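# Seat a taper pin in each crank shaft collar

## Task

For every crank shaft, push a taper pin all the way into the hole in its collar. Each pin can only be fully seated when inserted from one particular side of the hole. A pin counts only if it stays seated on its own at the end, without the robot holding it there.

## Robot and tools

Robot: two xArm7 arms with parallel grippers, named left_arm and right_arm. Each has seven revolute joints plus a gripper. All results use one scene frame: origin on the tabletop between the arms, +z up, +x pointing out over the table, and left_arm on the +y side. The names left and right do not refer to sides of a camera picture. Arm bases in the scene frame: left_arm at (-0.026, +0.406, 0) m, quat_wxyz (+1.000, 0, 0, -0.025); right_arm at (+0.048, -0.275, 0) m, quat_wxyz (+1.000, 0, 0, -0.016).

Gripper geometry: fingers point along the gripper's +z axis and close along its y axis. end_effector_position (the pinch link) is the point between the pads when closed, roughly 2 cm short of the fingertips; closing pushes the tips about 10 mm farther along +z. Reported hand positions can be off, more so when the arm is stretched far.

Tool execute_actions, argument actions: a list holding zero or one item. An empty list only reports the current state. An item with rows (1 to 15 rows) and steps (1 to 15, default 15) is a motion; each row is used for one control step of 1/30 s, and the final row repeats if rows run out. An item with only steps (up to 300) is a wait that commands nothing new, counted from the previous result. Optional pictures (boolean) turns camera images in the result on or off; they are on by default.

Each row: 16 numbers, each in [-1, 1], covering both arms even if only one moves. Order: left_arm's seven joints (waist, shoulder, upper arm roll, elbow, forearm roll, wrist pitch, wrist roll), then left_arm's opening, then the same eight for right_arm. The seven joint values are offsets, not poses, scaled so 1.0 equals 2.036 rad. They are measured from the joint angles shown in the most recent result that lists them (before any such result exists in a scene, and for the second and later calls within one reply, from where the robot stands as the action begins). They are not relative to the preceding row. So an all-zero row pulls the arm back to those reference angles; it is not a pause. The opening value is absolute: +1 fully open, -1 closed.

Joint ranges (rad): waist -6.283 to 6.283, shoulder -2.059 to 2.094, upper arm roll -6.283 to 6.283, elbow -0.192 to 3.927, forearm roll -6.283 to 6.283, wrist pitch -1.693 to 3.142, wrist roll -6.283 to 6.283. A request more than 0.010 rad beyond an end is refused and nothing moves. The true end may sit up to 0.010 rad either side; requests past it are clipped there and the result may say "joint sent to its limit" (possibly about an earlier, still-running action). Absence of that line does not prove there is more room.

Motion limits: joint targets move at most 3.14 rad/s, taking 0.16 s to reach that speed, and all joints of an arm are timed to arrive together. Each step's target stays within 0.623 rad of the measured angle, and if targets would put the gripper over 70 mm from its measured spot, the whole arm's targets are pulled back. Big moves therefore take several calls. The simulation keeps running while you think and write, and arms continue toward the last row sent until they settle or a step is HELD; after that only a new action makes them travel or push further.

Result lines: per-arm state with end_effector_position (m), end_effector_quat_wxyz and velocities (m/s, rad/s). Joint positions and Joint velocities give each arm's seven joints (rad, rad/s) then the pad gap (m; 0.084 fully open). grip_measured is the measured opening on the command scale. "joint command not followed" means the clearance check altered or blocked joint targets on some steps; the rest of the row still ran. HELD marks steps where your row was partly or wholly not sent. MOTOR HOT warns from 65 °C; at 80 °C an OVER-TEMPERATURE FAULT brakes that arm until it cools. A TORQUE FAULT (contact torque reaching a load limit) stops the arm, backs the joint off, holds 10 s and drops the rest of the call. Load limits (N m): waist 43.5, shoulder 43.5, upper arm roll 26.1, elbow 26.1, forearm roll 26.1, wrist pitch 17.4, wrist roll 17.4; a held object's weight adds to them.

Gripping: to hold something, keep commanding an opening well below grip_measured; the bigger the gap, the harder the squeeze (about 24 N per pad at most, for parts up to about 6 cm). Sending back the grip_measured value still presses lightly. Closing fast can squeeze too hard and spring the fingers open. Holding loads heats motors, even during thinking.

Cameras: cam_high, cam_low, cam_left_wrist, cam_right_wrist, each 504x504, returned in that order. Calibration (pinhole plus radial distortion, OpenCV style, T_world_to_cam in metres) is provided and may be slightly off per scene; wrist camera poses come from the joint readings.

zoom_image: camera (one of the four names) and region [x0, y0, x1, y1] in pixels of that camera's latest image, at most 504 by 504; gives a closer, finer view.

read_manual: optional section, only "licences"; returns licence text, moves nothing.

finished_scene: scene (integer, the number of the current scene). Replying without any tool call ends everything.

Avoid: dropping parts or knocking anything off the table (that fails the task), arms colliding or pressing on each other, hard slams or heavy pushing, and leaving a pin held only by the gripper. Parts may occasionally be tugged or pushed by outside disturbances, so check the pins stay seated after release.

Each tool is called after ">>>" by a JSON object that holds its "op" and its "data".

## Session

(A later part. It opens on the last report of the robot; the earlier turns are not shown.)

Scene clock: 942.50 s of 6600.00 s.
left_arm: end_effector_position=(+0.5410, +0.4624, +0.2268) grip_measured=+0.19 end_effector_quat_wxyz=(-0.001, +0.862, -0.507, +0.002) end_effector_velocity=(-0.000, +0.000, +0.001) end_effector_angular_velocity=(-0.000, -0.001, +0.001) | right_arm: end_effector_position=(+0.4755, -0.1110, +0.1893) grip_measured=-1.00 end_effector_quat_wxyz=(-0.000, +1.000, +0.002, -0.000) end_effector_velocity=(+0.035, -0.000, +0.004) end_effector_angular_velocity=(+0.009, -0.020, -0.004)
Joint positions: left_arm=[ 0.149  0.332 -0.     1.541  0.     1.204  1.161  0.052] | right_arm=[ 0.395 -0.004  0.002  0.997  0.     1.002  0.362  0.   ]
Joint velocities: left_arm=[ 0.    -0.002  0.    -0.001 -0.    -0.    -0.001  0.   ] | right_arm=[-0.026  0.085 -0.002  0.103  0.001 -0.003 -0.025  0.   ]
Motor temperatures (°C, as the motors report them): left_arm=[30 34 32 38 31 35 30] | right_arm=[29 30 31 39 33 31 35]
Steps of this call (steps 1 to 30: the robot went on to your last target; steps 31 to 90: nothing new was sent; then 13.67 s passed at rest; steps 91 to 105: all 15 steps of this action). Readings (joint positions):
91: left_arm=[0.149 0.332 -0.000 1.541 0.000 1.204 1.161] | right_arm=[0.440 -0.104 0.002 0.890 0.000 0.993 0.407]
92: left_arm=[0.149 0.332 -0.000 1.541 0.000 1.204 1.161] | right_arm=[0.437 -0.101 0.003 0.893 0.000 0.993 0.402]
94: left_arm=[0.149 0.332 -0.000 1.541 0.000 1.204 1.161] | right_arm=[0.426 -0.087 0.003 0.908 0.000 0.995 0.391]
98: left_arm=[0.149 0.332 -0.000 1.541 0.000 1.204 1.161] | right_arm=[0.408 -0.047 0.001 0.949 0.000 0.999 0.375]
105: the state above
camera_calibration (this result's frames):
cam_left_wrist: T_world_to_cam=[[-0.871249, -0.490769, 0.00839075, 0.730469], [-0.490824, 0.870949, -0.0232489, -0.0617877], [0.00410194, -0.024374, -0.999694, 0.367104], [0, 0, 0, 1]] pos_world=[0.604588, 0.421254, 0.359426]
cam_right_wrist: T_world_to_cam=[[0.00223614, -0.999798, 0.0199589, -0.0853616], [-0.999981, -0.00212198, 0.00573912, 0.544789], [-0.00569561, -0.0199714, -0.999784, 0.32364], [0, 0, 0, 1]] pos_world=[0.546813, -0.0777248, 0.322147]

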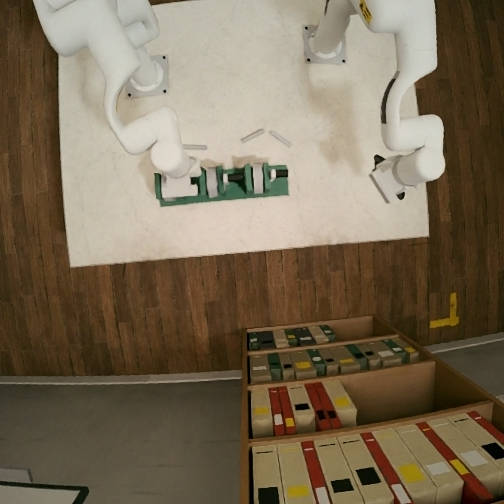

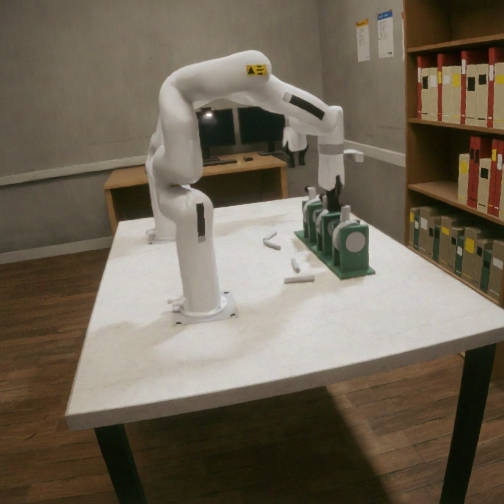

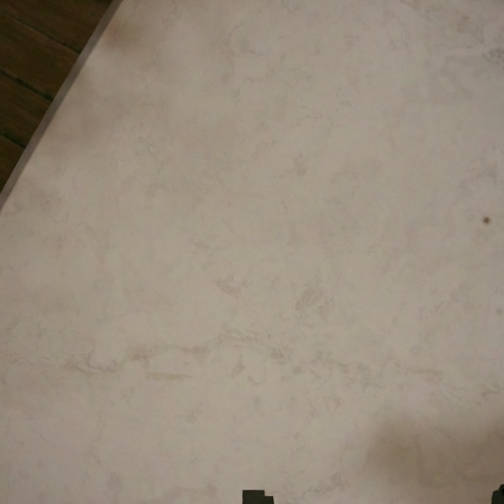

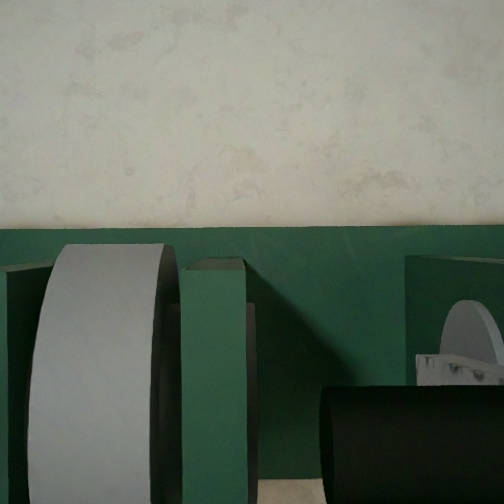

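>>> {"op": "execute_actions", "data": {"actions": [{"rows":[[0,0,0,0,0,0,0,0.2,-0.0696,-0.1223,0,-0.1321,0,-0.0108,-0.0697,-1]],"steps":15}], "pictures": false}}

>>> {"op": "execute_actions", "data": {"actions": [{"steps":12}], "pictures": false}}

>>> {"op": "execute_actions", "data": {"actions": [{"rows":[[0,0,0,0,0,0,0,0.2,0,0.0452,0,-0.0418,0,-0.0869,0,-1]],"steps":15}], "pictures": false}}

>>> {"op": "execute_actions", "data": {"actions": [{"steps":12}]}}

Scene clock: 960.77 s of 6600.00 s.
left_arm: end_effector_position=(+0.5410, +0.4624, +0.2268) grip_measured=+0.19 end_effector_quat_wxyz=(-0.001, +0.862, -0.507, +0.002) end_effector_velocity=(-0.001, -0.000, -0.000) end_effector_angular_velocity=(-0.000, +0.001, -0.001) | right_arm: end_effector_position=(+0.4216, -0.1882, +0.1868) grip_measured=-1.00 end_effector_quat_wxyz=(+0.000, +1.000, +0.002, +0.001) end_effector_velocity=(-0.011, -0.009, -0.003) end_effector_angular_velocity=(-0.001, +0.001, +0.009)
Joint positions: left_arm=[ 0.149  0.332 -0.     1.541  0.     1.204  1.161  0.052] | right_arm=[ 0.256 -0.248  0.003  0.733  0.     0.98   0.223  0.   ]
Joint velocities: left_arm=[ 0.    -0.001  0.    -0.001 -0.     0.001  0.001  0.   ] | right_arm=[-0.021 -0.039  0.004 -0.046  0.001 -0.006 -0.027  0.   ]
Motor temperatures (°C, as the motors report them): left_arm=[30 34 32 38 31 35 30] | right_arm=[29 30 31 39 33 31 35]
Steps of this call (steps 1 to 15: the robot went on to your last target; steps 16 to 90: nothing new was sent; then 14.77 s passed at rest; steps 91 to 105: all 15 steps of this action). Readings (joint positions):
91: left_arm=[0.149 0.332 -0.000 1.541 0.000 1.204 1.161] | right_arm=[0.393 0.002 0.002 1.005 0.000 1.001 0.360]
92: left_arm=[0.149 0.332 -0.000 1.541 0.000 1.204 1.161] | right_arm=[0.390 -0.002 0.003 1.000 -0.000 1.000 0.357]
94: left_arm=[0.149 0.332 -0.000 1.541 0.000 1.204 1.161] | right_arm=[0.367 -0.045 0.005 0.953 0.000 0.995 0.332]
98: left_arm=[0.149 0.332 -0.000 1.541 0.000 1.204 1.161] | right_arm=[0.286 -0.191 -0.002 0.798 -0.000 0.985 0.256]
105: the state above

Scene clock: 961.17 s of 6600.00 s.
left_arm: end_effector_position=(+0.5410, +0.4624, +0.2268) grip_measured=+0.19 end_effector_quat_wxyz=(-0.001, +0.862, -0.507, +0.002) end_effector_velocity=(+0.001, +0.000, +0.001) end_effector_angular_velocity=(+0.001, -0.003, +0.001) | right_arm: end_effector_position=(+0.4205, -0.1898, +0.1865) grip_measured=-1.00 end_effector_quat_wxyz=(+0.000, +1.000, +0.002, +0.001) end_effector_velocity=(-0.000, -0.001, +0.000) end_effector_angular_velocity=(+0.000, +0.001, -0.001)
Joint positions: left_arm=[ 0.149  0.332 -0.     1.541  0.     1.204  1.161  0.052] | right_arm=[ 0.254 -0.253  0.002  0.728  0.     0.98   0.22   0.   ]
Joint velocities: left_arm=[ 0.    -0.    -0.     0.001  0.    -0.001 -0.001 -0.   ] | right_arm=[-0.002 -0.002 -0.001 -0.002  0.     0.001 -0.002  0.   ]
Motor temperatures (°C, as the motors report them): left_arm=[30 34 32 38 31 35 30] | right_arm=[29 30 31 39 33 31 35]
Steps of this call (steps 1 to 12: the robot went on to your last target). Readings (joint positions):
1: left_arm=[0.149 0.332 -0.000 1.541 0.000 1.204 1.161] | right_arm=[0.256 -0.249 0.003 0.732 0.000 0.980 0.222]
2: left_arm=[0.149 0.332 -0.000 1.541 0.000 1.204 1.161] | right_arm=[0.255 -0.250 0.003 0.731 0.000 0.980 0.222]
4: left_arm=[0.149 0.332 -0.000 1.541 0.000 1.204 1.161] | right_arm=[0.255 -0.251 0.003 0.730 0.000 0.980 0.221]
8: left_arm=[0.149 0.332 -0.000 1.541 0.000 1.204 1.161] | right_arm=[0.254 -0.252 0.002 0.729 0.000 0.980 0.221]
12: the state above

Scene clock: 961.67 s of 6600.00 s.
left_arm: end_effector_position=(+0.5410, +0.4624, +0.2268) grip_measured=+0.19 end_effector_quat_wxyz=(-0.001, +0.862, -0.507, +0.002) end_effector_velocity=(+0.000, -0.000, +0.000) end_effector_angular_velocity=(-0.000, -0.000, -0.000) | right_arm: end_effector_position=(+0.4211, -0.1897, +0.1327) grip_measured=-1.00 end_effector_quat_wxyz=(-0.000, +1.000, +0.002, +0.002) end_effector_velocity=(-0.003, -0.001, -0.008) end_effector_angular_velocity=(-0.001, +0.005, +0.000)
Joint positions: left_arm=[ 0.149  0.332 -0.     1.541  0.     1.204  1.161  0.052] | right_arm=[ 0.254 -0.162  0.002  0.645  0.     0.804  0.22   0.   ]
Joint velocities: left_arm=[ 0. -0. -0.  0. -0.  0.  0.  0.] | right_arm=[-0.     0.01  -0.001 -0.014  0.    -0.02  -0.001  0.   ]
Motor temperatures (°C, as the motors report them): left_arm=[30 34 32 38 31 35 30] | right_arm=[29 30 31 39 33 31 35]
Steps of this call (steps 1 to 15: all 15 steps of this action). Readings (joint positions):
1: left_arm=[0.149 0.332 -0.000 1.541 0.000 1.204 1.161] | right_arm=[0.254 -0.253 0.002 0.728 0.000 0.979 0.220]
2: left_arm=[0.149 0.332 -0.000 1.541 0.000 1.204 1.161] | right_arm=[0.254 -0.250 0.002 0.726 0.000 0.972 0.220]
4: left_arm=[0.149 0.332 -0.000 1.541 0.000 1.204 1.161] | right_arm=[0.254 -0.229 0.002 0.707 0.000 0.923 0.220]
8: left_arm=[0.149 0.332 -0.000 1.541 0.000 1.204 1.161] | right_arm=[0.254 -0.170 0.003 0.650 0.000 0.831 0.220]
15: the state above

Scene clock: 962.07 s of 6600.00 s.
left_arm: end_effector_position=(+0.5410, +0.4624, +0.2268) grip_measured=+0.19 end_effector_quat_wxyz=(-0.001, +0.862, -0.507, +0.002) end_effector_velocity=(-0.000, +0.000, +0.000) end_effector_angular_velocity=(+0.001, +0.001, -0.000) | right_arm: end_effector_position=(+0.4205, -0.1898, +0.1316) grip_measured=-1.00 end_effector_quat_wxyz=(-0.000, +1.000, +0.002, +0.001) end_effector_velocity=(+0.000, -0.001, -0.001) end_effector_angular_velocity=(+0.000, +0.001, -0.004)
Joint positions: left_arm=[ 0.149  0.332 -0.     1.541  0.     1.204  1.161  0.052] | right_arm=[ 0.254 -0.161  0.002  0.643  0.     0.803  0.22   0.   ]
Joint velocities: left_arm=[ 0.     0.001 -0.     0.001  0.001  0.001  0.    -0.   ] | right_arm=[-0.     0.002 -0.002 -0.     0.    -0.001  0.001  0.   ]
Motor temperatures (°C, as the motors report them): left_arm=[30 34 32 38 31 35 30] | right_arm=[29 30 31 39 33 31 35]
Steps of this call (steps 1 to 12: the robot went on to your last target). Readings (joint positions):
1: left_arm=[0.149 0.332 -0.000 1.541 0.000 1.204 1.161] | right_arm=[0.254 -0.162 0.002 0.645 0.000 0.804 0.220]
2: left_arm=[0.149 0.332 -0.000 1.541 0.000 1.204 1.161] | right_arm=[0.254 -0.162 0.002 0.645 0.000 0.804 0.220]
4: left_arm=[0.149 0.332 -0.000 1.541 0.000 1.204 1.161] | right_arm=[0.254 -0.161 0.002 0.644 0.000 0.803 0.220]
8: left_arm=[0.149 0.332 -0.000 1.541 0.000 1.204 1.161] | right_arm=[0.254 -0.161 0.002 0.644 0.000 0.803 0.220]
12: the state above
camera_calibration (this result's frames):
cam_left_wrist: T_world_to_cam=[[-0.871249, -0.490769, 0.00839075, 0.730469], [-0.490824, 0.870949, -0.0232491, -0.0617877], [0.00410201, -0.0243741, -0.999694, 0.367104], [0, 0, 0, 1]] pos_world=[0.604588, 0.421254, 0.359426]
cam_right_wrist: T_world_to_cam=[[0.00256212, -0.999799, 0.0198646, -0.162951], [-0.99999, -0.00248876, 0.00371694, 0.490235], [-0.00366676, -0.0198739, -0.999796, 0.263194], [0, 0, 0, 1]] pos_world=[0.491613, -0.156468, 0.264555]

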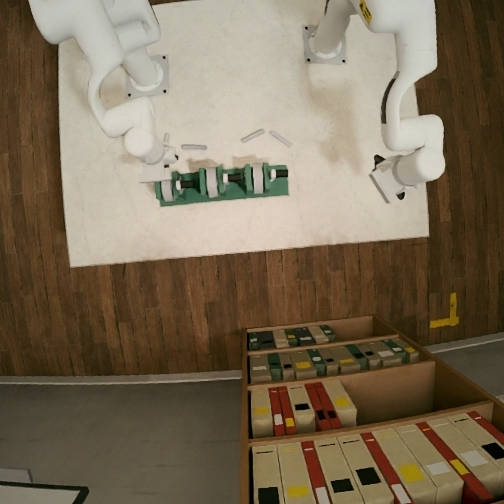

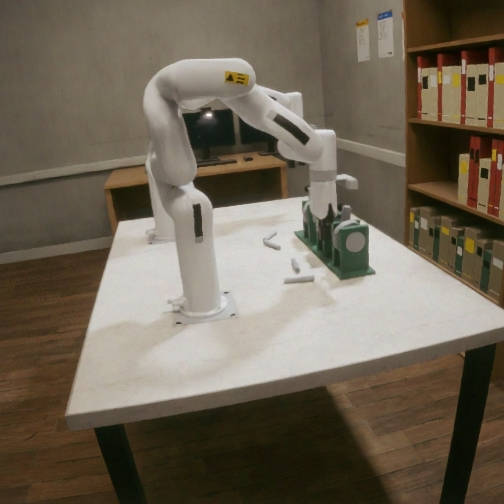

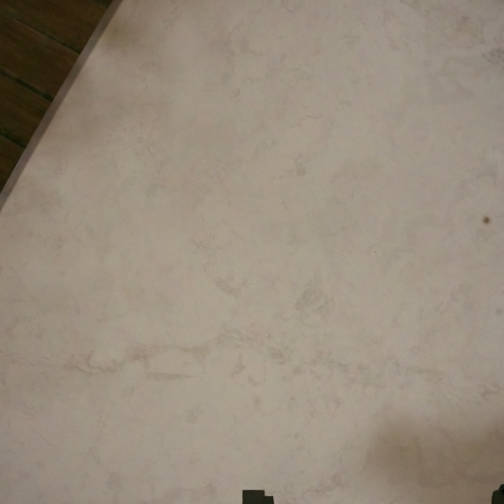

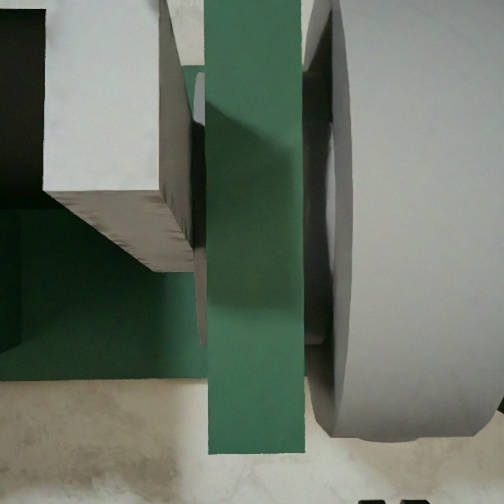

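>>> {"op": "execute_actions", "data": {"actions": [{"rows":[[0,0,0,0,0,0,0,0.2,-0.001,0.004,0,0.004,0,0,-0.001,-1],[0,0,0,0,0,0,0,0.2,-0.0015,0.008,0,0.0085,0,0,-0.0015,-1],[0,0,0,0,0,0,0,0.2,-0.002,0.012,0,0.0125,0,0.0005,-0.002,-1],[0,0,0,0,0,0,0,0.2,-0.0025,0.016,0,0.017,0,0.0007,-0.0025,-1],[0,0,0,0,0,0,0,0.2,-0.003,0.019,0,0.020,0,0.001,-0.003,-1],[0,0,0,0,0,0,0,0.2,-0.0035,0.022,0,0.023,0,0.001,-0.0035,-1],[0,0,0,0,0,0,0,0.2,-0.004,0.024,0,0.025,0,0.001,-0.004,-1],[0,0,0,0,0,0,0,0.2,-0.0045,0.026,0,0.027,0,0.0013,-0.0045,-1],[0,0,0,0,0,0,0,0.2,-0.0048,0.0281,0,0.0294,0,0.0013,-0.0048,-1]],"steps":15}]}}

>>> {"op": "zoom_image", "data": {"camera": "cam_low", "region": [295, 185, 375, 265]}}

Scene clock: 972.10 s of 6600.00 s.
left_arm: end_effector_position=(+0.5410, +0.4624, +0.2268) grip_measured=+0.19 end_effector_quat_wxyz=(-0.001, +0.862, -0.507, +0.002) end_effector_velocity=(+0.000, +0.000, +0.000) end_effector_angular_velocity=(+0.000, -0.001, +0.000) | right_arm: end_effector_position=(+0.4342, -0.1896, +0.1291) grip_measured=-1.00 end_effector_quat_wxyz=(+0.001, +1.000, +0.003, -0.005) end_effector_velocity=(+0.004, +0.000, -0.001) end_effector_angular_velocity=(-0.000, +0.003, +0.002)
Joint positions: left_arm=[ 0.149  0.332 -0.     1.541  0.     1.204  1.161  0.052] | right_arm=[ 0.245 -0.105  0.004  0.697  0.001  0.811  0.211  0.   ]
Joint velocities: left_arm=[ 0.    -0.     0.    -0.     0.    -0.001 -0.    -0.   ] | right_arm=[-0.002  0.015  0.     0.014  0.     0.001 -0.004  0.   ]
Motor temperatures (°C, as the motors report them): left_arm=[30 34 32 38 31 35 30] | right_arm=[29 30 31 39 33 31 35]
Steps of this call (steps 1 to 15: the robot went on to your last target; steps 16 to 90: nothing new was sent; then 6.53 s passed at rest; steps 91 to 105: all 15 steps of this action). Readings (joint positions):
91: left_arm=[0.149 0.332 -0.000 1.541 0.000 1.204 1.161] | right_arm=[0.254 -0.161 0.002 0.644 0.000 0.803 0.220]
92: left_arm=[0.149 0.332 -0.000 1.541 0.000 1.204 1.161] | right_arm=[0.253 -0.158 0.002 0.646 0.000 0.803 0.220]
94: left_arm=[0.149 0.332 -0.000 1.541 0.000 1.204 1.161] | right_arm=[0.251 -0.149 0.002 0.656 0.000 0.803 0.218]
98: left_arm=[0.149 0.332 -0.000 1.541 0.000 1.204 1.161] | right_arm=[0.248 -0.123 0.002 0.683 0.000 0.804 0.214]
105: the state above
camera_calibration (this result's frames):
cam_left_wrist: T_world_to_cam=[[-0.871249, -0.490769, 0.00839072, 0.730469], [-0.490824, 0.870949, -0.0232491, -0.0617877], [0.00410207, -0.0243742, -0.999694, 0.367104], [0, 0, 0, 1]] pos_world=[0.604588, 0.421253, 0.359427]
cam_right_wrist: T_world_to_cam=[[0.00454564, -0.999751, 0.0218686, -0.163867], [-0.999884, -0.00422687, 0.0146008, 0.502119], [-0.0145047, -0.0219325, -0.999654, 0.265022], [0, 0, 0, 1]] pos_world=[0.50665, -0.155891, 0.261182]

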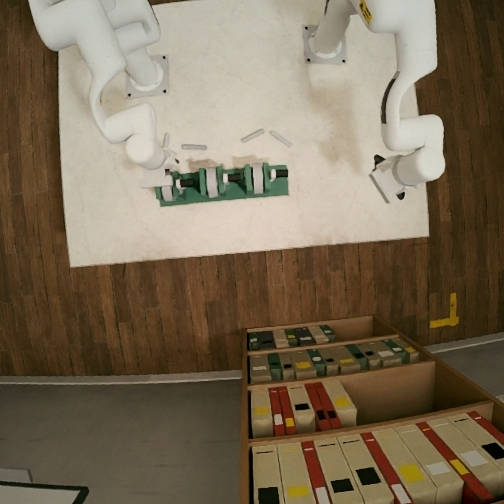

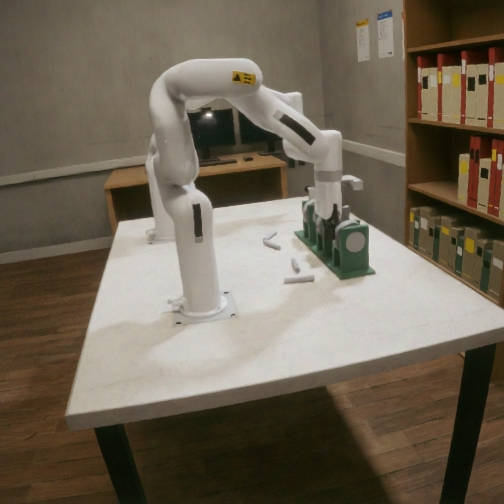

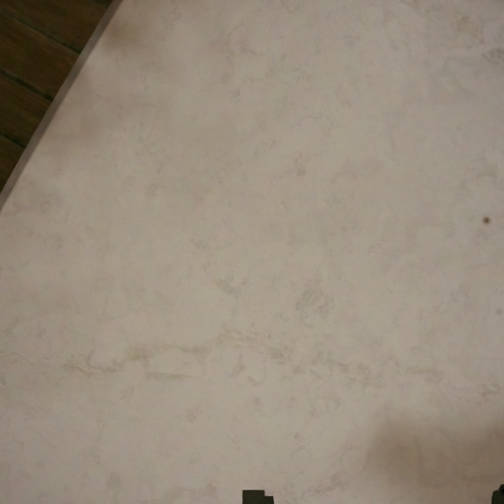

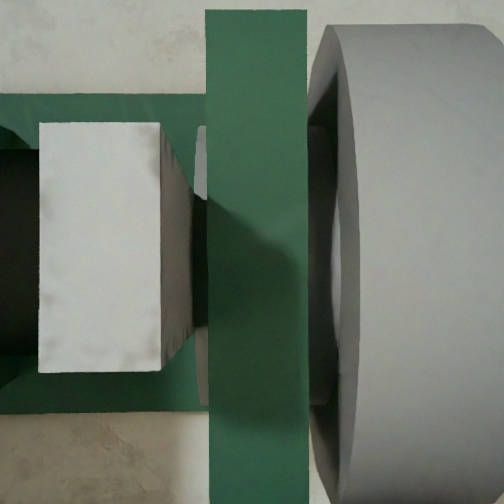

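Region (295, 185, 375, 265) of cam_low's 504x504 image, scaled by 6.300, with more detail than that image has.

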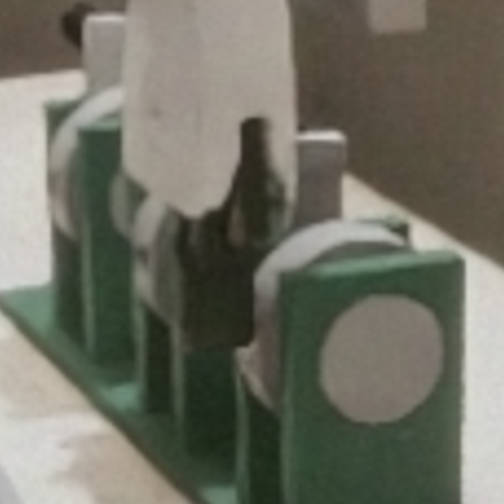

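>>> {"op": "execute_actions", "data": {"actions": [{"rows":[[-0.2033,-0.1528,0,-0.3625,0,-0.2063,0.3689,0.2,0.0368,-0.0786,-0.001,-0.0923,0,-0.0187,-0.678,-1]],"steps":15}], "pictures": false}}

>>> {"op": "execute_actions", "data": {"actions": [{"steps":20}]}}

Scene clock: 1016.73 s of 6600.00 s.
left_arm: end_effector_position=(+0.4546, +0.3197, +0.1591) grip_measured=+0.19 end_effector_quat_wxyz=(+0.003, -0.611, +0.791, -0.003) end_effector_velocity=(-0.300, -0.261, -0.187) end_effector_angular_velocity=(+0.021, +0.052, -1.841) | right_arm: end_effector_position=(+0.3839, -0.1769, +0.1230) grip_measured=-1.00 end_effector_quat_wxyz=(+0.001, +0.852, +0.523, +0.002) end_effector_velocity=(-0.043, +0.006, -0.013) end_effector_angular_velocity=(-0.013, +0.012, +2.836)
Joint positions: left_arm=[-0.126  0.126 -0.002  1.06   0.     0.926  1.648  0.052] | right_arm=[ 0.314 -0.255  0.001  0.523  0.     0.774 -0.818  0.   ]
Joint velocities: left_arm=[-0.639 -0.48   0.004 -1.18   0.001 -0.646  1.206 -0.   ] | right_arm=[ 0.051 -0.102 -0.001 -0.134  0.003 -0.017 -2.789  0.   ]
Motor temperatures (°C, as the motors report them): left_arm=[30 34 32 38 31 35 30] | right_arm=[29 30 31 48 33 37 35]
Steps of this call (steps 1 to 15: the robot went on to your last target; steps 16 to 90: nothing new was sent; then 41.13 s passed at rest; steps 91 to 105: all 15 steps of this action). Readings (joint positions):
91: left_arm=[0.149 0.332 -0.000 1.540 0.000 1.204 1.162] | right_arm=[0.244 -0.104 0.002 0.701 0.000 0.814 0.210]
92: left_arm=[0.146 0.329 0.001 1.534 0.000 1.199 1.168] | right_arm=[0.245 -0.105 0.002 0.699 0.000 0.814 0.203]
94: left_arm=[0.119 0.306 0.007 1.488 0.001 1.166 1.217] | right_arm=[0.249 -0.117 -0.001 0.688 -0.001 0.806 0.153]
98: left_arm=[0.022 0.237 -0.003 1.337 0.000 1.076 1.367] | right_arm=[0.279 -0.187 -0.003 0.617 -0.001 0.783 -0.131]
105: the state above

Scene clock: 1017.40 s of 6600.00 s.
left_arm: end_effector_position=(+0.3833, +0.2732, +0.1189) grip_measured=+0.19 end_effector_quat_wxyz=(-0.001, -0.442, +0.897, +0.001) end_effector_velocity=(-0.003, -0.002, -0.002) end_effector_angular_velocity=(+0.002, +0.004, -0.010) | right_arm: end_effector_position=(+0.3789, -0.1761, +0.1212) grip_measured=-1.00 end_effector_quat_wxyz=(+0.000, +0.746, +0.666, +0.000) end_effector_velocity=(-0.001, +0.000, -0.001) end_effector_angular_velocity=(-0.001, +0.002, +0.005)
Joint positions: left_arm=[-0.264  0.021  0.     0.803  0.     0.784  1.912  0.052] | right_arm=[ 0.32  -0.265  0.002  0.509  0.001  0.772 -1.169  0.   ]
Joint velocities: left_arm=[-0.004 -0.002 -0.002 -0.007  0.001 -0.001  0.004  0.   ] | right_arm=[ 0.001 -0.     0.002 -0.002 -0.     0.    -0.002  0.   ]
Motor temperatures (°C, as the motors report them): left_arm=[30 34 32 38 31 35 30] | right_arm=[29 30 31 47 33 37 35]
Steps of this call (steps 1 to 20: the robot went on to your last target). Readings (joint positions):
1: left_arm=[-0.148 0.110 -0.001 1.021 0.000 0.904 1.688] | right_arm=[0.316 -0.258 0.001 0.519 0.000 0.773 -0.906]
2: left_arm=[-0.169 0.094 -0.001 0.981 0.000 0.883 1.729] | right_arm=[0.317 -0.260 0.001 0.516 0.000 0.773 -0.981]
4: left_arm=[-0.211 0.062 -0.001 0.903 0.000 0.840 1.808] | right_arm=[0.318 -0.262 0.001 0.513 0.001 0.773 -1.081]
8: left_arm=[-0.255 0.030 -0.002 0.822 0.000 0.797 1.890] | right_arm=[0.319 -0.264 0.001 0.510 0.001 0.772 -1.150]
20: the state above
camera_calibration (this result's frames):
cam_left_wrist: T_world_to_cam=[[-0.795667, 0.60556, 0.0145566, 0.171964], [0.605217, 0.79575, -0.0222166, -0.376584], [-0.0250369, -0.00886714, -0.999647, 0.26211], [0, 0, 0, 1]] pos_world=[0.371304, 0.197857, 0.251147]
cam_right_wrist: T_world_to_cam=[[0.993312, -0.113568, 0.0208276, -0.368408], [-0.113695, -0.993503, 0.00505607, -0.0618632], [0.0201181, -0.00739025, -0.99977, 0.246104], [0, 0, 0, 1]] pos_world=[0.35396, -0.101482, 0.254033]

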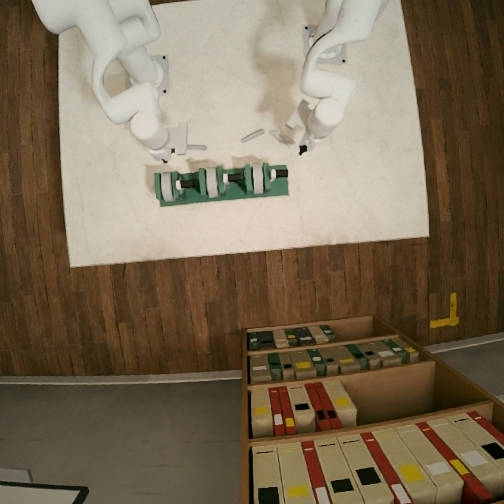

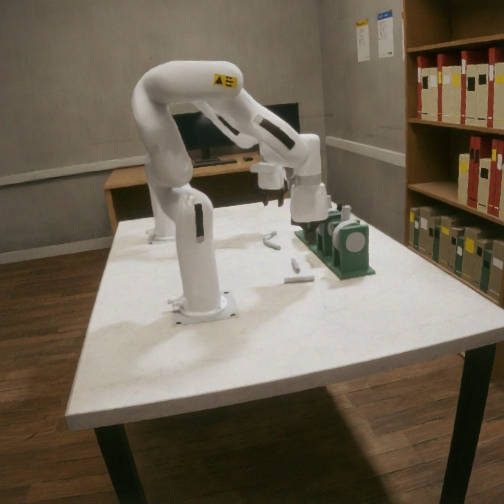

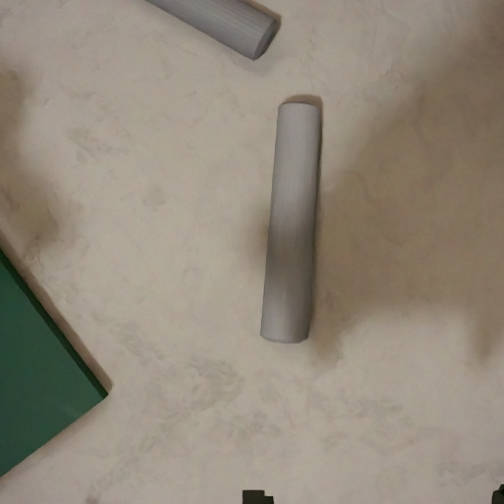

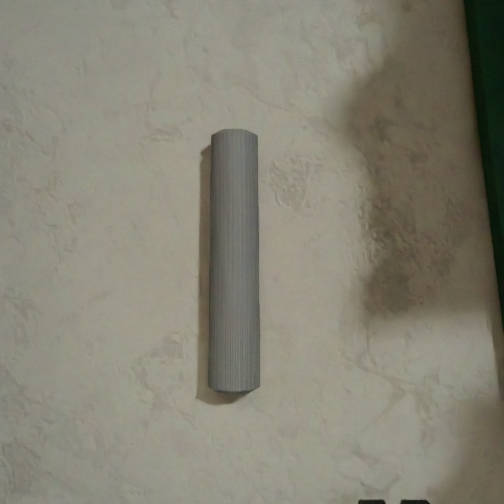

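>>> {"op": "execute_actions", "data": {"actions": [{"rows":[[-0.0628,0.1115,0,-0.0201,0,-0.1316,-0.0347,0.3,0.0658,0.1203,0,-0.0586,0,-0.1783,0.0638,0.3]],"steps":15}], "pictures": false}}

>>> {"op": "execute_actions", "data": {"actions": [{"steps":15}]}}

Scene clock: 1054.47 s of 6600.00 s.
left_arm: end_effector_position=(+0.3677, +0.2214, +0.0287) grip_measured=+0.29 end_effector_quat_wxyz=(-0.000, -0.417, +0.909, +0.000) end_effector_velocity=(+0.012, -0.007, -0.004) end_effector_angular_velocity=(-0.017, -0.041, +0.011) | right_arm: end_effector_position=(+0.3504, -0.1396, +0.0283) grip_measured=+0.29 end_effector_quat_wxyz=(-0.000, +0.744, +0.668, +0.000) end_effector_velocity=(+0.010, +0.012, -0.007) end_effector_angular_velocity=(+0.025, -0.055, -0.016)
Joint positions: left_arm=[-0.389  0.243  0.001  0.764  0.     0.521  1.842  0.056] | right_arm=[ 0.451 -0.026  0.001  0.393  0.001  0.418 -1.042  0.056]
Joint velocities: left_arm=[-0.015  0.025  0.011  0.008 -0.001 -0.061 -0.015 -0.   ] | right_arm=[ 0.027  0.04  -0.009 -0.005  0.001 -0.105  0.034  0.   ]
Motor temperatures (°C, as the motors report them): left_arm=[30 34 32 37 31 35 30] | right_arm=[29 30 31 41 33 34 35]
Steps of this call (steps 1 to 15: the robot went on to your last target; steps 16 to 90: nothing new was sent; then 33.57 s passed at rest; steps 91 to 105: all 15 steps of this action). Readings (joint positions):
91: left_arm=[-0.265 0.021 -0.000 0.803 0.000 0.784 1.912] | right_arm=[0.320 -0.264 0.002 0.509 0.001 0.772 -1.169]
92: left_arm=[-0.267 0.025 0.001 0.802 0.000 0.777 1.910] | right_arm=[0.322 -0.261 0.001 0.507 0.001 0.765 -1.167]
94: left_arm=[-0.288 0.061 0.003 0.799 0.000 0.728 1.897] | right_arm=[0.339 -0.231 -0.000 0.495 0.001 0.714 -1.149]
98: left_arm=[-0.358 0.188 -0.002 0.772 0.000 0.592 1.861] | right_arm=[0.408 -0.103 0.002 0.429 0.001 0.536 -1.084]
105: the state above

Scene clock: 1054.97 s of 6600.00 s.
left_arm: end_effector_position=(+0.3665, +0.2204, +0.0265) grip_measured=+0.29 end_effector_quat_wxyz=(-0.001, -0.416, +0.909, +0.001) end_effector_velocity=(-0.001, -0.000, -0.001) end_effector_angular_velocity=(+0.001, +0.001, -0.001) | right_arm: end_effector_position=(+0.3492, -0.1390, +0.0262) grip_measured=+0.29 end_effector_quat_wxyz=(-0.000, +0.744, +0.668, +0.000) end_effector_velocity=(-0.001, -0.000, -0.001) end_effector_angular_velocity=(-0.001, +0.002, -0.001)
Joint positions: left_arm=[-0.392  0.248  0.     0.763  0.     0.517  1.841  0.056] | right_arm=[ 0.454 -0.02   0.002  0.39   0.001  0.41  -1.039  0.056]
Joint velocities: left_arm=[-0.001  0.001 -0.    -0.    -0.    -0.     0.     0.   ] | right_arm=[ 0.     0.001  0.    -0.001 -0.     0.     0.002 -0.   ]
Motor temperatures (°C, as the motors report them): left_arm=[30 34 32 37 31 35 30] | right_arm=[29 30 31 41 33 34 35]
Steps of this call (steps 1 to 15: the robot went on to your last target). Readings (joint positions):
1: left_arm=[-0.390 0.244 0.001 0.764 0.000 0.520 1.842] | right_arm=[0.451 -0.024 0.001 0.392 0.001 0.415 -1.041]
2: left_arm=[-0.390 0.245 0.001 0.764 0.000 0.519 1.842] | right_arm=[0.452 -0.023 0.001 0.392 0.001 0.414 -1.041]
4: left_arm=[-0.391 0.246 0.001 0.763 0.000 0.518 1.841] | right_arm=[0.453 -0.022 0.001 0.391 0.001 0.411 -1.040]
8: left_arm=[-0.392 0.247 0.000 0.763 0.000 0.517 1.841] | right_arm=[0.453 -0.021 0.001 0.390 0.001 0.410 -1.039]
15: the state above
All arms were judged still, so your last target was given up. Only a new action makes them travel on or press farther. Fingers that are still opening or closing keep moving.
camera_calibration (this result's frames):
cam_left_wrist: T_world_to_cam=[[-0.759803, 0.649996, 0.0143337, 0.16891], [0.649665, 0.759902, -0.0220131, -0.334908], [-0.0252006, -0.00741348, -0.999655, 0.168674], [0, 0, 0, 1]] pos_world=[0.350168, 0.145957, 0.158822]
cam_right_wrist: T_world_to_cam=[[0.993764, -0.109722, 0.0198684, -0.332331], [-0.109846, -0.993935, 0.00527485, -0.0292964], [0.0191691, -0.00742443, -0.999789, 0.152329], [0, 0, 0, 1]] pos_world=[0.324121, -0.0644518, 0.159054]

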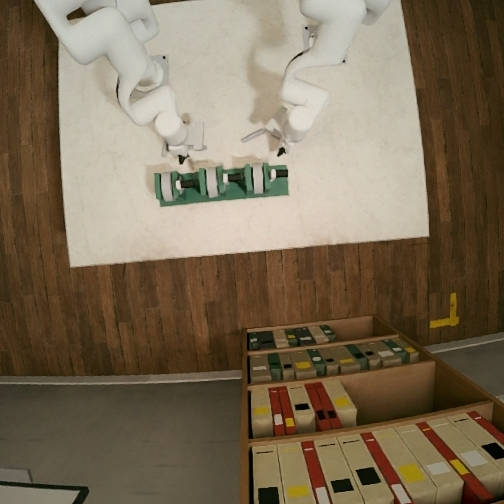

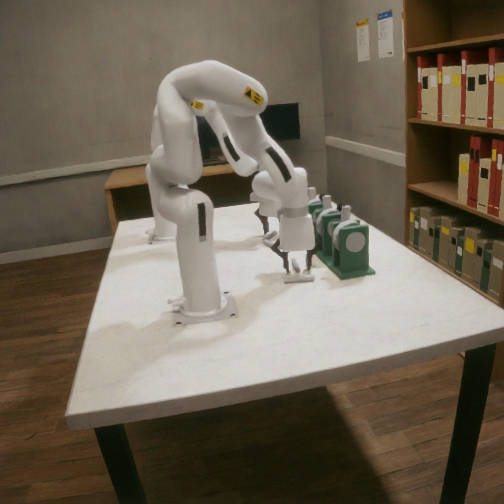

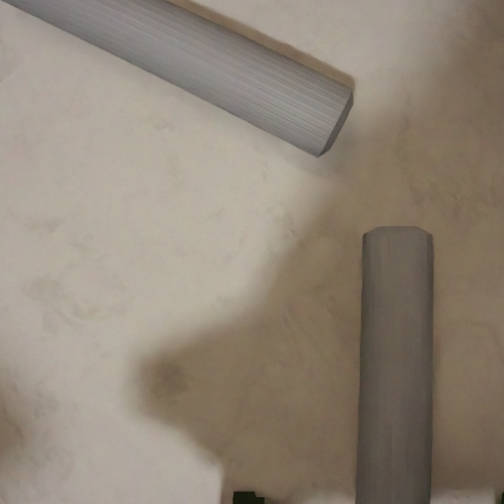

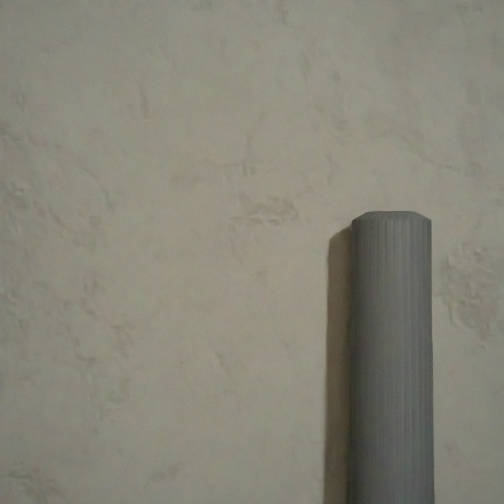

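>>> {"op": "execute_actions", "data": {"actions": [{"rows":[[0,0,0,0,0,0,0,0.1,0,0,0,0,0,0,0,0.1],[0,0,0,0,0,0,0,-0.1,0,0,0,0,0,0,0,-0.1],[0,0,0,0,0,0,0,-0.25,0,0,0,0,0,0,0,-0.25],[0,0,0,0,0,0,0,-0.4,0,0,0,0,0,0,0,-0.4],[0,0,0,0,0,0,0,-0.5,0,0,0,0,0,0,0,-0.5],[0,0,0,0,0,0,0,-0.55,0,0,0,0,0,0,0,-0.55],[0,0,0,0,0,0,0,-0.6,0,0,0,0,0,0,0,-0.6],[0,0,0,0,0,0,0,-0.65,0,0,0,0,0,0,0,-0.65],[0,0,0,0,0,0,0,-0.7,0,0,0,0,0,0,0,-0.7],[0,0,0,0,0,0,0,-0.8,0,0,0,0,0,0,0,-0.8],[0,0,0,0,0,0,0,-0.9,0,0,0,0,0,0,0,-0.9]],"steps":15}]}}

Scene clock: 1067.17 s of 6600.00 s.
left_arm: end_effector_position=(+0.3665, +0.2205, +0.0265) grip_measured=-0.61 end_effector_quat_wxyz=(-0.001, -0.416, +0.909, +0.001) end_effector_velocity=(+0.000, -0.000, -0.000) end_effector_angular_velocity=(-0.000, -0.000, -0.000) | right_arm: end_effector_position=(+0.3492, -0.1390, +0.0262) grip_measured=-0.61 end_effector_quat_wxyz=(-0.000, +0.744, +0.668, +0.000) end_effector_velocity=(-0.000, +0.001, +0.000) end_effector_angular_velocity=(+0.000, -0.001, +0.003)
Joint positions: left_arm=[-0.392  0.248  0.     0.763  0.     0.517  1.841  0.017] | right_arm=[ 0.454 -0.02   0.002  0.39   0.001  0.41  -1.039  0.017]
Joint velocities: left_arm=[-0.     0.001 -0.     0.    -0.    -0.001  0.     0.   ] | right_arm=[-0.    -0.001  0.002 -0.001  0.    -0.    -0.002 -0.   ]
Motor temperatures (°C, as the motors report them): left_arm=[30 34 32 37 31 35 30] | right_arm=[29 30 31 39 33 33 35]
Steps of this call (steps 1 to 90: nothing new was sent; then 8.70 s passed at rest; steps 91 to 105: all 15 steps of this action). Readings (joint positions):
91: left_arm=[-0.392 0.248 0.000 0.763 0.000 0.516 1.841] | right_arm=[0.454 -0.020 0.002 0.389 0.001 0.410 -1.039]
92: left_arm=[-0.392 0.248 0.000 0.763 0.000 0.517 1.841] | right_arm=[0.454 -0.020 0.002 0.389 0.001 0.410 -1.039]
94: left_arm=[-0.392 0.248 0.000 0.763 0.000 0.517 1.841] | right_arm=[0.454 -0.020 0.002 0.390 0.001 0.410 -1.039]
98: left_arm=[-0.392 0.248 0.000 0.763 0.000 0.517 1.841] | right_arm=[0.454 -0.020 0.002 0.390 0.001 0.410 -1.039]
105: the state above
camera_calibration (this result's frames):
cam_left_wrist: T_world_to_cam=[[-0.759815, 0.64998, 0.0144102, 0.168889], [0.649648, 0.759916, -0.0220323, -0.334905], [-0.0252711, -0.00737891, -0.999653, 0.16866], [0, 0, 0, 1]] pos_world=[0.350157, 0.14597, 0.158789]
cam_right_wrist: T_world_to_cam=[[0.993768, -0.10969, 0.0198357, -0.332311], [-0.109814, -0.993938, 0.00529635, -0.0293106], [0.0191345, -0.00744159, -0.999789, 0.152331], [0, 0, 0, 1]] pos_world=[0.324106, -0.0644505, 0.159045]

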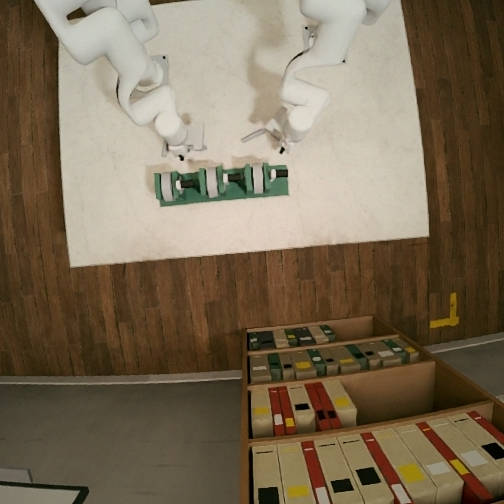

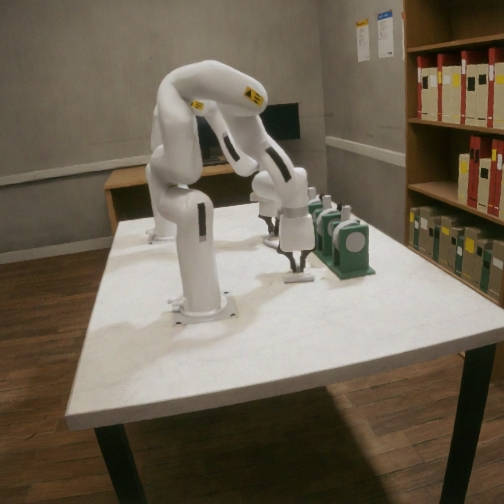

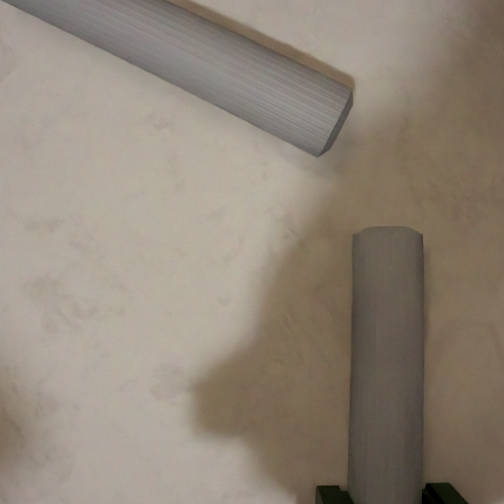

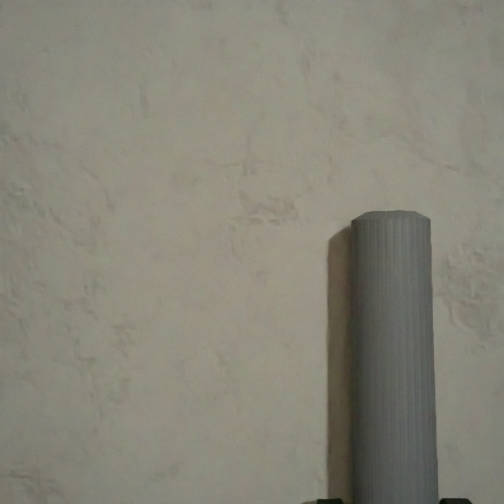

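>>> {"op": "execute_actions", "data": {"actions": [{"rows":[[0,-0.04,0,0.007,0,0.045,0,-0.9,0,-0.04,0,0.05,0,0.09,0,-0.9],[0,-0.0764,0,0.0135,0,0.0899,0,-0.9,0,-0.08,0,0.12,0,0.2,-0.1,-0.9],[0,-0.0764,0,0.0135,0,0.0899,0,-0.9,0,-0.11,0,0.18,0,0.29,-0.3,-0.9],[0,-0.0764,0,0.0135,0,0.0899,0,-0.9,-0.0046,-0.1443,0,0.2603,0,0.4037,-0.5,-0.9],[0,-0.0764,0,0.0135,0,0.0899,-0.1,-0.9,-0.0046,-0.1443,0,0.2603,0,0.4037,-0.83,-0.9],[0,-0.0764,0,0.0135,0,0.0899,-0.3,-0.9,-0.0046,-0.1443,0,0.2603,0,0.4037,-0.83,-0.9],[-0.05,-0.06,0,0.06,0,0.11,-0.6,-0.9,-0.0046,-0.1443,0,0.2603,0,0.4037,-0.83,-0.9],[-0.109,-0.025,0,0.1316,0,0.1567,-1.0,-0.9,-0.0046,-0.1443,0,0.2603,0,0.4037,-0.83,-0.9]],"steps":15}], "pictures": false}}

>>> {"op": "execute_actions", "data": {"actions": [{"steps":25}]}}

Scene clock: 1111.50 s of 6600.00 s.
left_arm: end_effector_position=(+0.3676, +0.1572, +0.1030) grip_measured=-0.61 end_effector_quat_wxyz=(-0.000, -0.587, +0.809, -0.000) end_effector_velocity=(-0.037, -0.363, +0.108) end_effector_angular_velocity=(-0.027, -0.024, +1.824) | right_arm: end_effector_position=(+0.4065, -0.1155, +0.1738) grip_measured=-0.61 end_effector_quat_wxyz=(+0.004, +0.556, +0.831, +0.007) end_effector_velocity=(+0.032, +0.008, +0.374) end_effector_angular_velocity=(-0.045, +0.026, +1.942)
Joint positions: left_arm=[-0.512  0.155 -0.002  0.918  0.     0.763  1.323  0.017] | right_arm=[ 0.448 -0.21   0.001  0.727  0.001  0.922 -1.545  0.017]
Joint velocities: left_arm=[-0.645  0.245 -0.053  0.684 -0.001  0.405 -2.521  0.   ] | right_arm=[-0.015 -0.417 -0.     0.769 -0.     1.228 -1.958  0.   ]
Motor temperatures (°C, as the motors report them): left_arm=[30 34 32 36 31 35 30] | right_arm=[29 30 31 38 33 32 35]
From where the robot then was, a joint's target lay farther than a number of 1.0 reaches, so one or more steps of this call were cut to that.
Steps of this call (steps 1 to 15: the robot went on to your last target; steps 16 to 90: nothing new was sent; then 40.83 s passed at rest; steps 91 to 105: all 15 steps of this action). Readings (joint positions):
91: left_arm=[-0.392 0.248 0.000 0.763 0.000 0.517 1.841] | right_arm=[0.454 -0.020 0.002 0.390 0.001 0.410 -1.039]
92: left_arm=[-0.392 0.244 0.000 0.763 0.000 0.524 1.841] | right_arm=[0.454 -0.022 0.002 0.392 0.001 0.417 -1.039]
94: left_arm=[-0.392 0.207 0.000 0.766 0.000 0.574 1.841] | right_arm=[0.454 -0.040 0.002 0.416 0.001 0.468 -1.049]
98: left_arm=[-0.392 0.111 0.000 0.792 0.000 0.669 1.789] | right_arm=[0.452 -0.103 0.002 0.529 0.001 0.613 -1.178]
105: the state above

Scene clock: 1112.33 s of 6600.00 s.
left_arm: end_effector_position=(+0.3598, +0.1045, +0.1194) grip_measured=-0.61 end_effector_quat_wxyz=(-0.001, +0.972, -0.234, -0.001) end_effector_velocity=(-0.000, -0.001, -0.000) end_effector_angular_velocity=(+0.000, +0.000, +0.033) | right_arm: end_effector_position=(+0.4004, -0.1197, +0.2700) grip_measured=-0.61 end_effector_quat_wxyz=(+0.001, +0.000, +1.000, +0.000) end_effector_velocity=(+0.000, +0.000, +0.002) end_effector_angular_velocity=(+0.001, -0.003, +0.015)
Joint positions: left_arm=[-0.614  0.197  0.     1.03   0.     0.836 -0.191  0.017] | right_arm=[ 0.444 -0.313  0.002  0.919  0.001  1.231 -2.727  0.017]
Joint velocities: left_arm=[-0.001  0.002 -0.     0.002  0.     0.    -0.034 -0.   ] | right_arm=[-0.    -0.003  0.001  0.002 -0.     0.002 -0.015 -0.   ]
Motor temperatures (°C, as the motors report them): left_arm=[30 34 32 37 31 35 30] | right_arm=[29 30 31 38 33 32 35]
Steps of this call (steps 1 to 25: the robot went on to your last target). Readings (joint positions):
1: left_arm=[-0.532 0.163 -0.003 0.940 0.000 0.776 1.234] | right_arm=[0.448 -0.224 0.002 0.752 0.001 0.962 -1.613]
2: left_arm=[-0.550 0.170 -0.003 0.959 0.000 0.789 1.141] | right_arm=[0.447 -0.237 0.002 0.776 0.001 1.001 -1.687]
4: left_arm=[-0.577 0.182 -0.002 0.989 0.000 0.808 0.945] | right_arm=[0.446 -0.262 0.002 0.822 0.001 1.074 -1.856]
8: left_arm=[-0.603 0.193 -0.000 1.018 0.000 0.828 0.542] | right_arm=[0.445 -0.297 0.002 0.887 0.001 1.177 -2.246]
25: the state above
camera_calibration (this result's frames):
cam_left_wrist: T_world_to_cam=[[-0.450749, -0.892574, 0.0117104, 0.288174], [-0.892567, 0.450489, -0.0195734, 0.346554], [0.0121953, -0.019275, -0.99974, 0.248294], [0, 0, 0, 1]] pos_world=[0.436189, 0.105883, 0.251638]
cam_right_wrist: T_world_to_cam=[[0.0014899, 0.999785, 0.020673, 0.143997], [0.999977, -0.00162504, 0.00652175, -0.331715], [0.00655394, 0.0206628, -0.999765, 0.403611], [0, 0, 0, 1]] pos_world=[0.328848, -0.152845, 0.402703]

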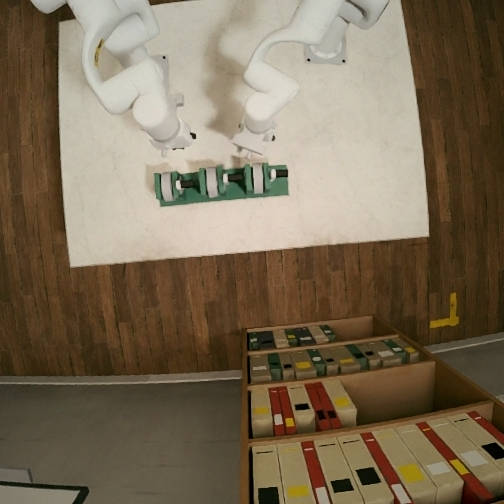

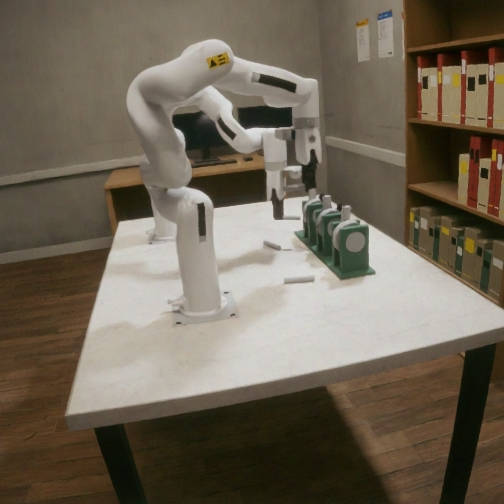

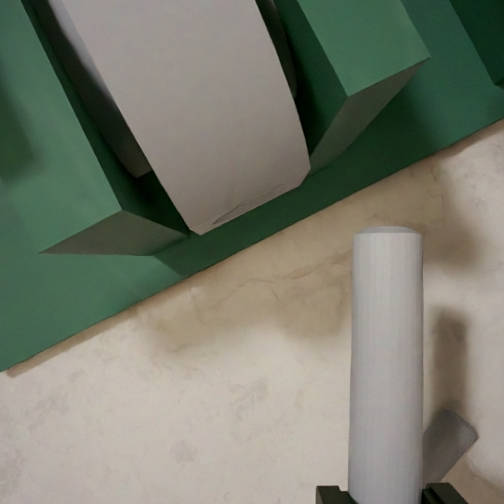

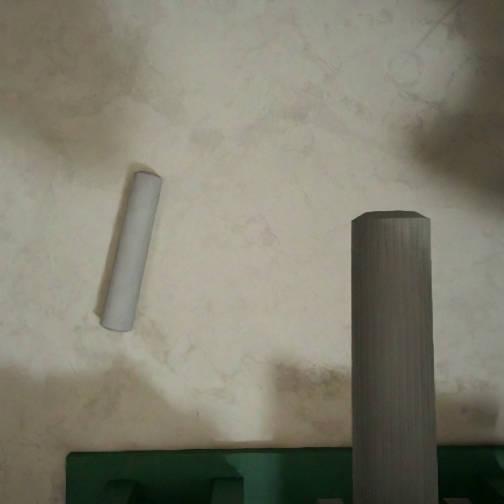

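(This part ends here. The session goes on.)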